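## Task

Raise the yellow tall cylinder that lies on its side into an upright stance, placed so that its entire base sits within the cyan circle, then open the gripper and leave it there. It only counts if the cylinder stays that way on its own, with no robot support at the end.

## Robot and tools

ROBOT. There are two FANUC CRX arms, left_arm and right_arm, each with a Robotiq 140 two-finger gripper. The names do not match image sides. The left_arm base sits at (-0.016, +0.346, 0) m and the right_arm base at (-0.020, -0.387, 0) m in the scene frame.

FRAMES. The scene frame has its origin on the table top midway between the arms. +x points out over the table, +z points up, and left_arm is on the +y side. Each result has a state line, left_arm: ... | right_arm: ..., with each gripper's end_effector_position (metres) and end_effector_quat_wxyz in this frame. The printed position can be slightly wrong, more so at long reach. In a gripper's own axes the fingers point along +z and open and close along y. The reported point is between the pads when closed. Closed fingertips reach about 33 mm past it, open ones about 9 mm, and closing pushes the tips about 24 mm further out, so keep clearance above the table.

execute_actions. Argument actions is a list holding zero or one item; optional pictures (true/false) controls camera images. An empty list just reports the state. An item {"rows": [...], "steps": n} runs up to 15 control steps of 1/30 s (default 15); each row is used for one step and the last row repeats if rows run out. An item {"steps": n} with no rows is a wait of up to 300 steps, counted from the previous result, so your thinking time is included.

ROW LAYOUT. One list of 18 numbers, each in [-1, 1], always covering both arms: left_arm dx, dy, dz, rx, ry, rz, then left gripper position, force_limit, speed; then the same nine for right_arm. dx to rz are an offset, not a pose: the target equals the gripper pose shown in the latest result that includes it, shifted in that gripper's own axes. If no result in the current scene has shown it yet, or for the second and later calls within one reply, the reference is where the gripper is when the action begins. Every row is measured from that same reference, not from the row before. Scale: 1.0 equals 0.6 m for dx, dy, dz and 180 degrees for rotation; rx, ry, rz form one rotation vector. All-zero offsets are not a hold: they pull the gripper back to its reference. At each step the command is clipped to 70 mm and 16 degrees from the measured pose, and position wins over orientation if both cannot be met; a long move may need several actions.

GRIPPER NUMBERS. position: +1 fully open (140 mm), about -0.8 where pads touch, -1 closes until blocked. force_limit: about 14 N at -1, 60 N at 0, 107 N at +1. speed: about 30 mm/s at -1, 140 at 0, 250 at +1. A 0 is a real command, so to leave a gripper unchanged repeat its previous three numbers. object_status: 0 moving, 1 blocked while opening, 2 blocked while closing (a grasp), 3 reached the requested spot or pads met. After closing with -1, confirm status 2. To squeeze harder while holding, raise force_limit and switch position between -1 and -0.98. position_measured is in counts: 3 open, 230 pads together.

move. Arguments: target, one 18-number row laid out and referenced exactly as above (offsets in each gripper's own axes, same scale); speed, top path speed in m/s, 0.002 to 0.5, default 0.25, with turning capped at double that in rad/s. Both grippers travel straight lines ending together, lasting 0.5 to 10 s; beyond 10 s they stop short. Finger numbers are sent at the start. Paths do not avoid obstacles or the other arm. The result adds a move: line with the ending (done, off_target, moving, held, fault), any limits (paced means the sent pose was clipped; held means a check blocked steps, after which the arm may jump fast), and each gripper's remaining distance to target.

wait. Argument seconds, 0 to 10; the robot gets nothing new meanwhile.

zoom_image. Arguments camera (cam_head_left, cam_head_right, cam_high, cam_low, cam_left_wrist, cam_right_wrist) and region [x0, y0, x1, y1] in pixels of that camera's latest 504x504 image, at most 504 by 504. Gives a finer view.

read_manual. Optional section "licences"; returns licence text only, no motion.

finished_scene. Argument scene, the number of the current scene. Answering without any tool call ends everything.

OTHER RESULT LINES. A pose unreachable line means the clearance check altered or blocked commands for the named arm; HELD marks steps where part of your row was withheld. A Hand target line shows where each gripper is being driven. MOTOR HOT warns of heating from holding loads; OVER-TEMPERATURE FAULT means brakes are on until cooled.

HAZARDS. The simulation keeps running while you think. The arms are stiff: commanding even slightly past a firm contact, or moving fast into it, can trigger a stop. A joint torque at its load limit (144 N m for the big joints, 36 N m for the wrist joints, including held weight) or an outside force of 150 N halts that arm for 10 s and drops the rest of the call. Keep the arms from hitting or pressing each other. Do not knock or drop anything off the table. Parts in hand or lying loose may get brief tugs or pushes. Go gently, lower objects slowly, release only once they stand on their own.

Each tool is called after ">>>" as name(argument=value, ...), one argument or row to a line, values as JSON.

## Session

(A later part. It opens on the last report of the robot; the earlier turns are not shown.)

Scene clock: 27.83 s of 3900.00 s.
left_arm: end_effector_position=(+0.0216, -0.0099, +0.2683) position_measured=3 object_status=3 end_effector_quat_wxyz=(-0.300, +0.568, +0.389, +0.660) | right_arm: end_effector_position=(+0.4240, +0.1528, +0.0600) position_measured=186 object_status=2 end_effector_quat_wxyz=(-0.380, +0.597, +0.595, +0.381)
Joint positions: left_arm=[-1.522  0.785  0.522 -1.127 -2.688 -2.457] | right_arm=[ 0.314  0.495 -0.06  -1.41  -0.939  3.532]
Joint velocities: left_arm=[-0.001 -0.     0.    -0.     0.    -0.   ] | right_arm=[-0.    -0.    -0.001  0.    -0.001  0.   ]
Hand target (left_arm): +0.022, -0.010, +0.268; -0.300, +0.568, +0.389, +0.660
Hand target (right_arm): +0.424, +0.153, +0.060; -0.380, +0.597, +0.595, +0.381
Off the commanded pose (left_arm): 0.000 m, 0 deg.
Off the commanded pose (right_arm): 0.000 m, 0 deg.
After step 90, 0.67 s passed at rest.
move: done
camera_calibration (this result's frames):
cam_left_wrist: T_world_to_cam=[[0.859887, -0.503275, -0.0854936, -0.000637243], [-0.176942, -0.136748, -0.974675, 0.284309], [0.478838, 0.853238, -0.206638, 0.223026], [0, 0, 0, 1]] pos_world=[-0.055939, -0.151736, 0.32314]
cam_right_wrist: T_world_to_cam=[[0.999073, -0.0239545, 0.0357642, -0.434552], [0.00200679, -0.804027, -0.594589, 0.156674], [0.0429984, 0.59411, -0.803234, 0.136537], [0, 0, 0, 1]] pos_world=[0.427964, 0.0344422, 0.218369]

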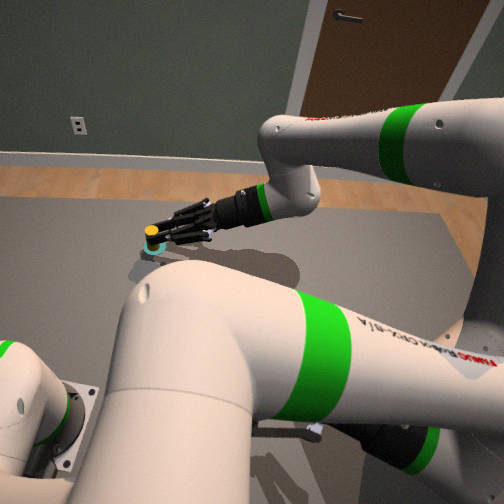

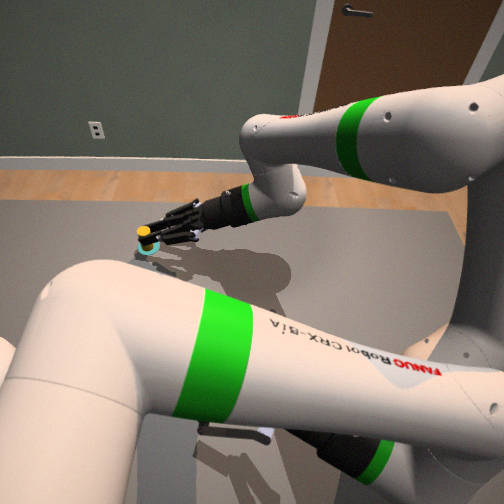

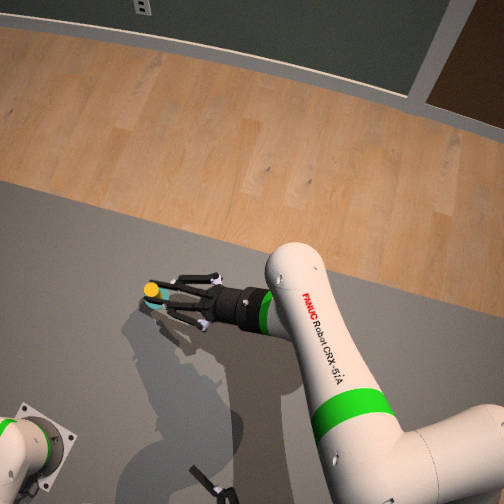

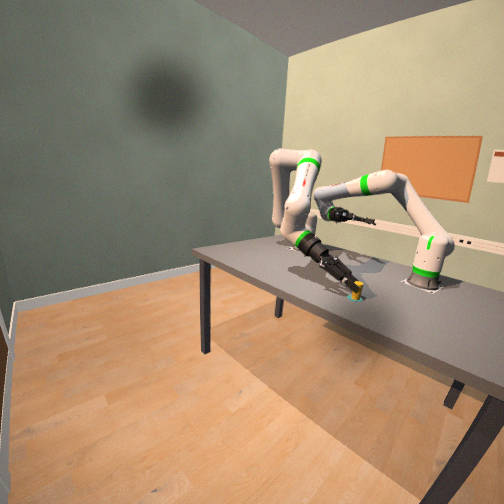

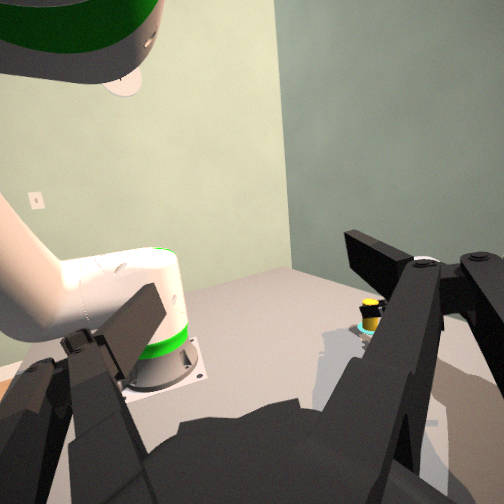

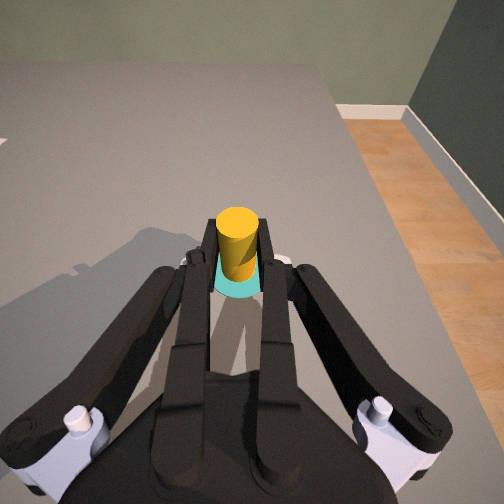

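>>> move(
  target=[0,0,0,0,0,0,1,0,0, 0,0,0,0,0,0,0.2,0.2,0.3],
  speed=0.15,
)

>>> move(
  target=[0,0,0,0,0,0,1,0,0, 0.03,0,-0.13,0,0,0,0.2,0.2,0.3],
  speed=0.2,
)

>>> zoom_image(
  camera="cam_high",
  region=[100, 250, 220, 350],
)

>>> zoom_image(
  camera="cam_head_left",
  region=[100, 190, 220, 280],
)

Scene clock: 29.93 s of 3900.00 s.
left_arm: end_effector_position=(+0.0216, -0.0099, +0.2683) position_measured=3 object_status=3 end_effector_quat_wxyz=(-0.300, +0.568, +0.389, +0.660) | right_arm: end_effector_position=(+0.4239, +0.1528, +0.0600) position_measured=104 object_status=3 end_effector_quat_wxyz=(-0.380, +0.597, +0.595, +0.381)
Joint positions: left_arm=[-1.522  0.785  0.522 -1.127 -2.688 -2.457] | right_arm=[ 0.314  0.495 -0.06  -1.41  -0.939  3.532]
Joint velocities: left_arm=[ 0.001 -0.     0.001 -0.     0.     0.   ] | right_arm=[-0.     0.    -0.001 -0.     0.001 -0.   ]
Hand target (left_arm): +0.022, -0.010, +0.268; -0.300, +0.568, +0.389, +0.660
Hand target (right_arm): +0.424, +0.153, +0.060; -0.380, +0.597, +0.595, +0.381
Off the commanded pose (left_arm): 0.000 m, 0 deg.
Off the commanded pose (right_arm): 0.000 m, 0 deg.
move: done
camera_calibration (this result's frames):
cam_left_wrist: T_world_to_cam=[[0.859887, -0.503275, -0.0854935, -0.000637387], [-0.176942, -0.136748, -0.974675, 0.284309], [0.478838, 0.853238, -0.206638, 0.223026], [0, 0, 0, 1]] pos_world=[-0.055939, -0.151736, 0.32314]
cam_right_wrist: T_world_to_cam=[[0.999079, -0.0238738, 0.0356656, -0.43452], [0.00201391, -0.804016, -0.594605, 0.156658], [0.0428712, 0.594129, -0.803227, 0.136567], [0, 0, 0, 1]] pos_world=[0.427949, 0.0344432, 0.218341]

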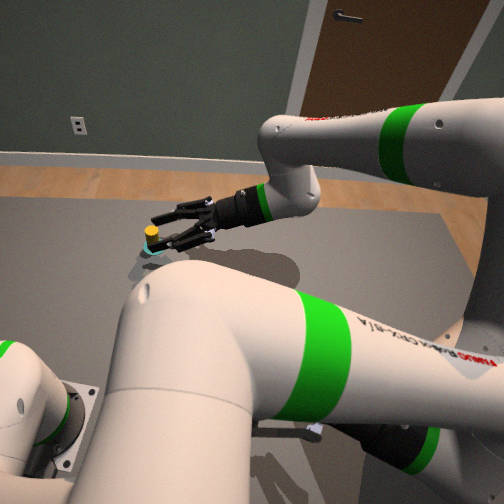

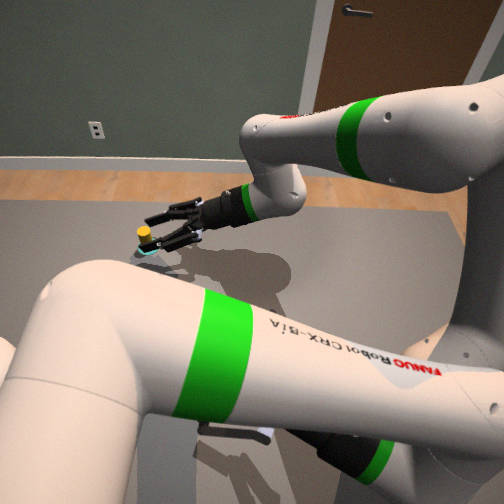

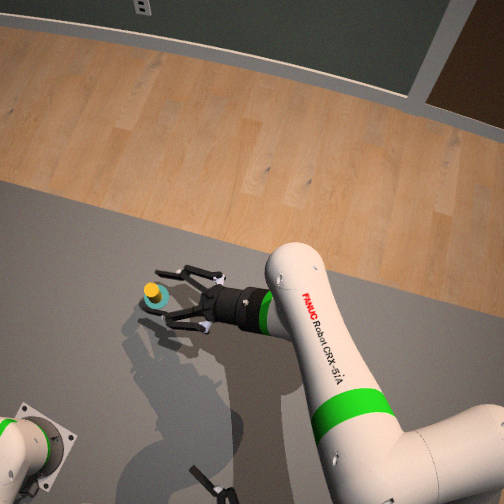

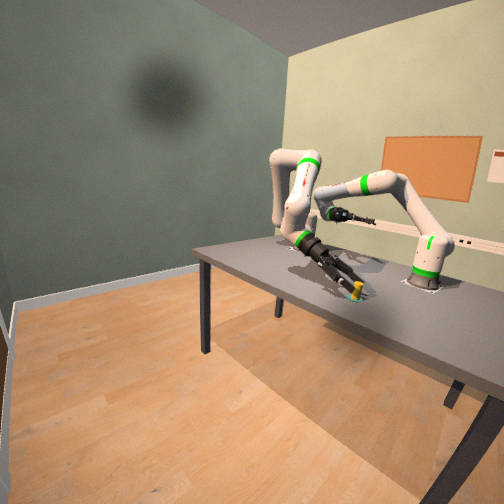

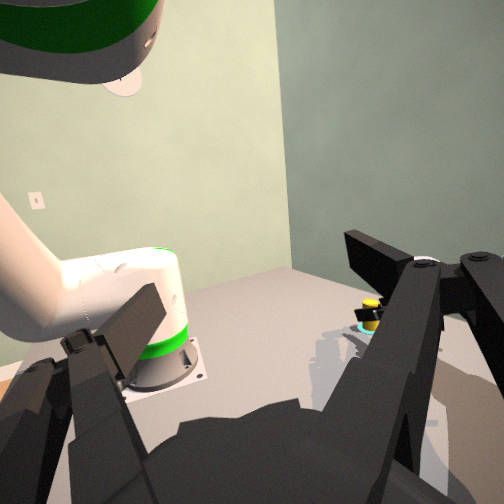

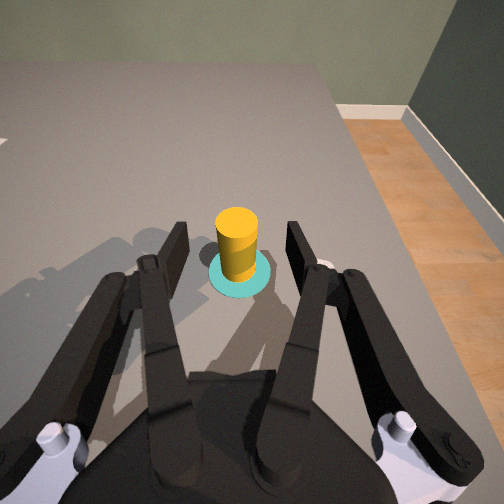

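Scene clock: 30.70 s of 3900.00 s.
left_arm: end_effector_position=(+0.0216, -0.0099, +0.2683) position_measured=3 object_status=3 end_effector_quat_wxyz=(-0.300, +0.568, +0.389, +0.660) | right_arm: end_effector_position=(+0.4238, +0.0898, +0.1092) position_measured=104 object_status=3 end_effector_quat_wxyz=(-0.380, +0.597, +0.595, +0.381)
Joint positions: left_arm=[-1.522  0.785  0.522 -1.127 -2.688 -2.457] | right_arm=[ 0.218  0.358 -0.12  -1.324 -1.036  3.461]
Joint velocities: left_arm=[ 0.     0.001  0.001 -0.     0.    -0.   ] | right_arm=[-0.    -0.     0.    -0.    -0.002 -0.   ]
Hand target (left_arm): +0.022, -0.010, +0.268; -0.300, +0.568, +0.389, +0.660
Hand target (right_arm): +0.424, +0.090, +0.109; -0.380, +0.597, +0.595, +0.381
Off the commanded pose (left_arm): 0.000 m, 0 deg.
Off the commanded pose (right_arm): 0.000 m, 0 deg.
move: done
camera_calibration (this result's frames):
cam_left_wrist: T_world_to_cam=[[0.859887, -0.503275, -0.0854936, -0.000637339], [-0.176942, -0.136748, -0.974675, 0.284309], [0.478838, 0.853238, -0.206638, 0.223026], [0, 0, 0, 1]] pos_world=[-0.0559389, -0.151736, 0.32314]
cam_right_wrist: T_world_to_cam=[[0.999081, -0.023738, 0.035696, -0.437638], [0.0021447, -0.803968, -0.594669, 0.135148], [0.0428147, 0.594199, -0.803178, 0.213538], [0, 0, 0, 1]] pos_world=[0.427804, -0.028618, 0.267499]

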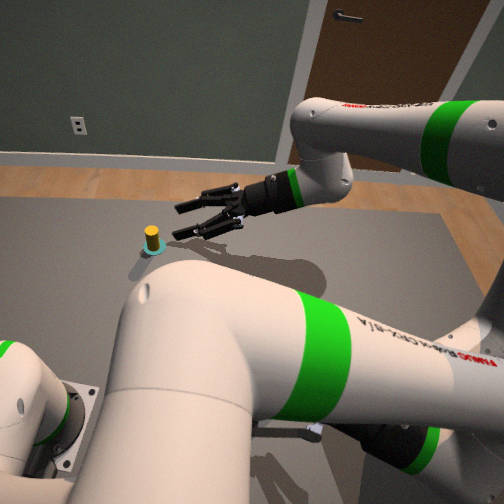

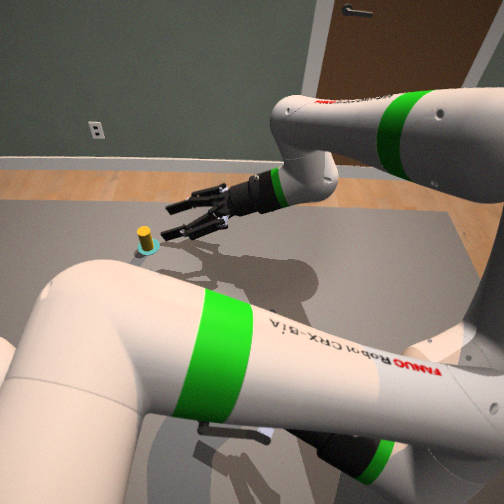

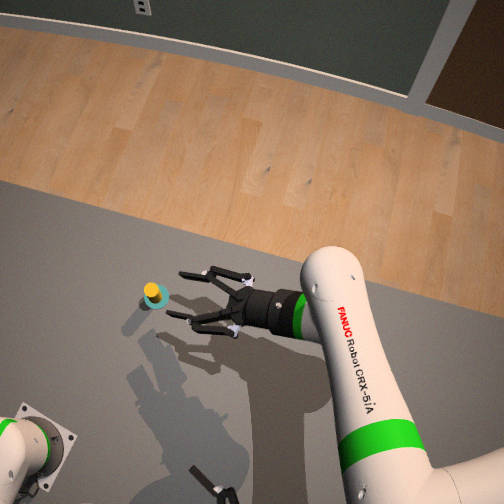

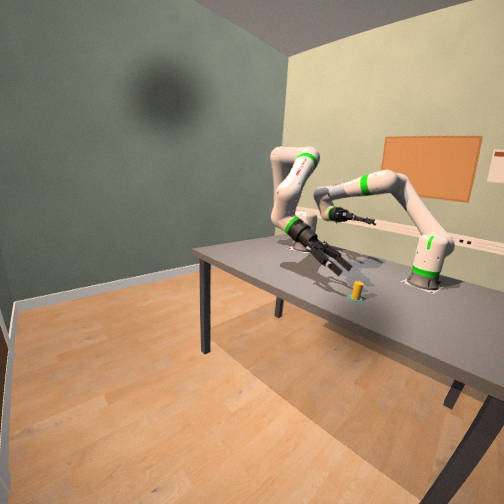

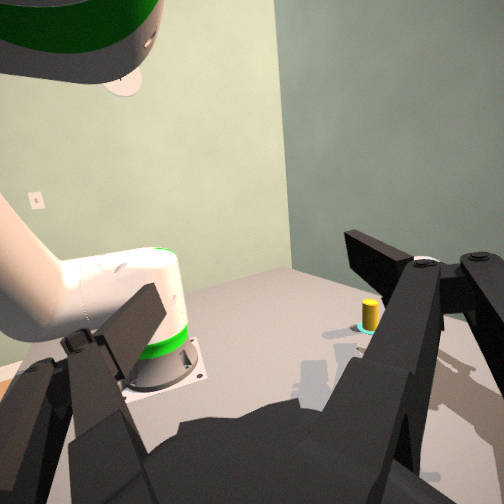

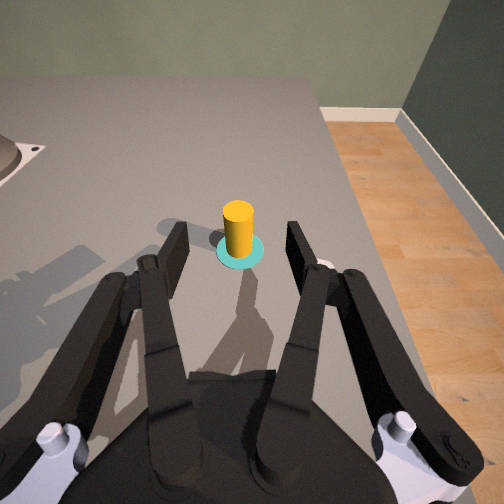

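Region (100, 250, 220, 350) of cam_high's 504x504 image, scaled by 4.200, with more detail than that image has.

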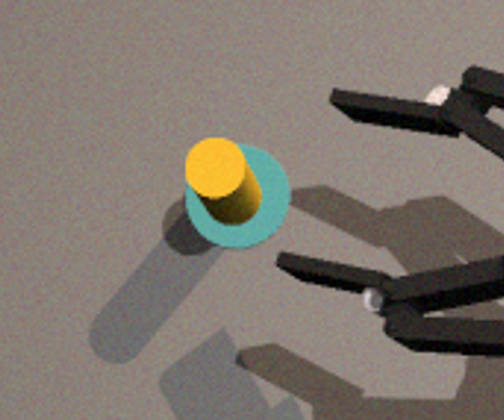

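Region (100, 190, 220, 280) of cam_head_left's 504x504 image, scaled by 4.200, with more detail than that image has; it fills the top 378 rows of this view, and the rest is white.

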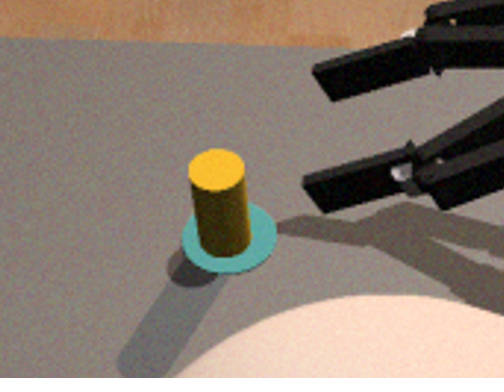

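The cylinder stands upright and sits well inside the circle, and the gripper is clear of it, so I'm ending scene 1.

>>> finished_scene(
  scene=1,
)

The scene is finished: the task was done.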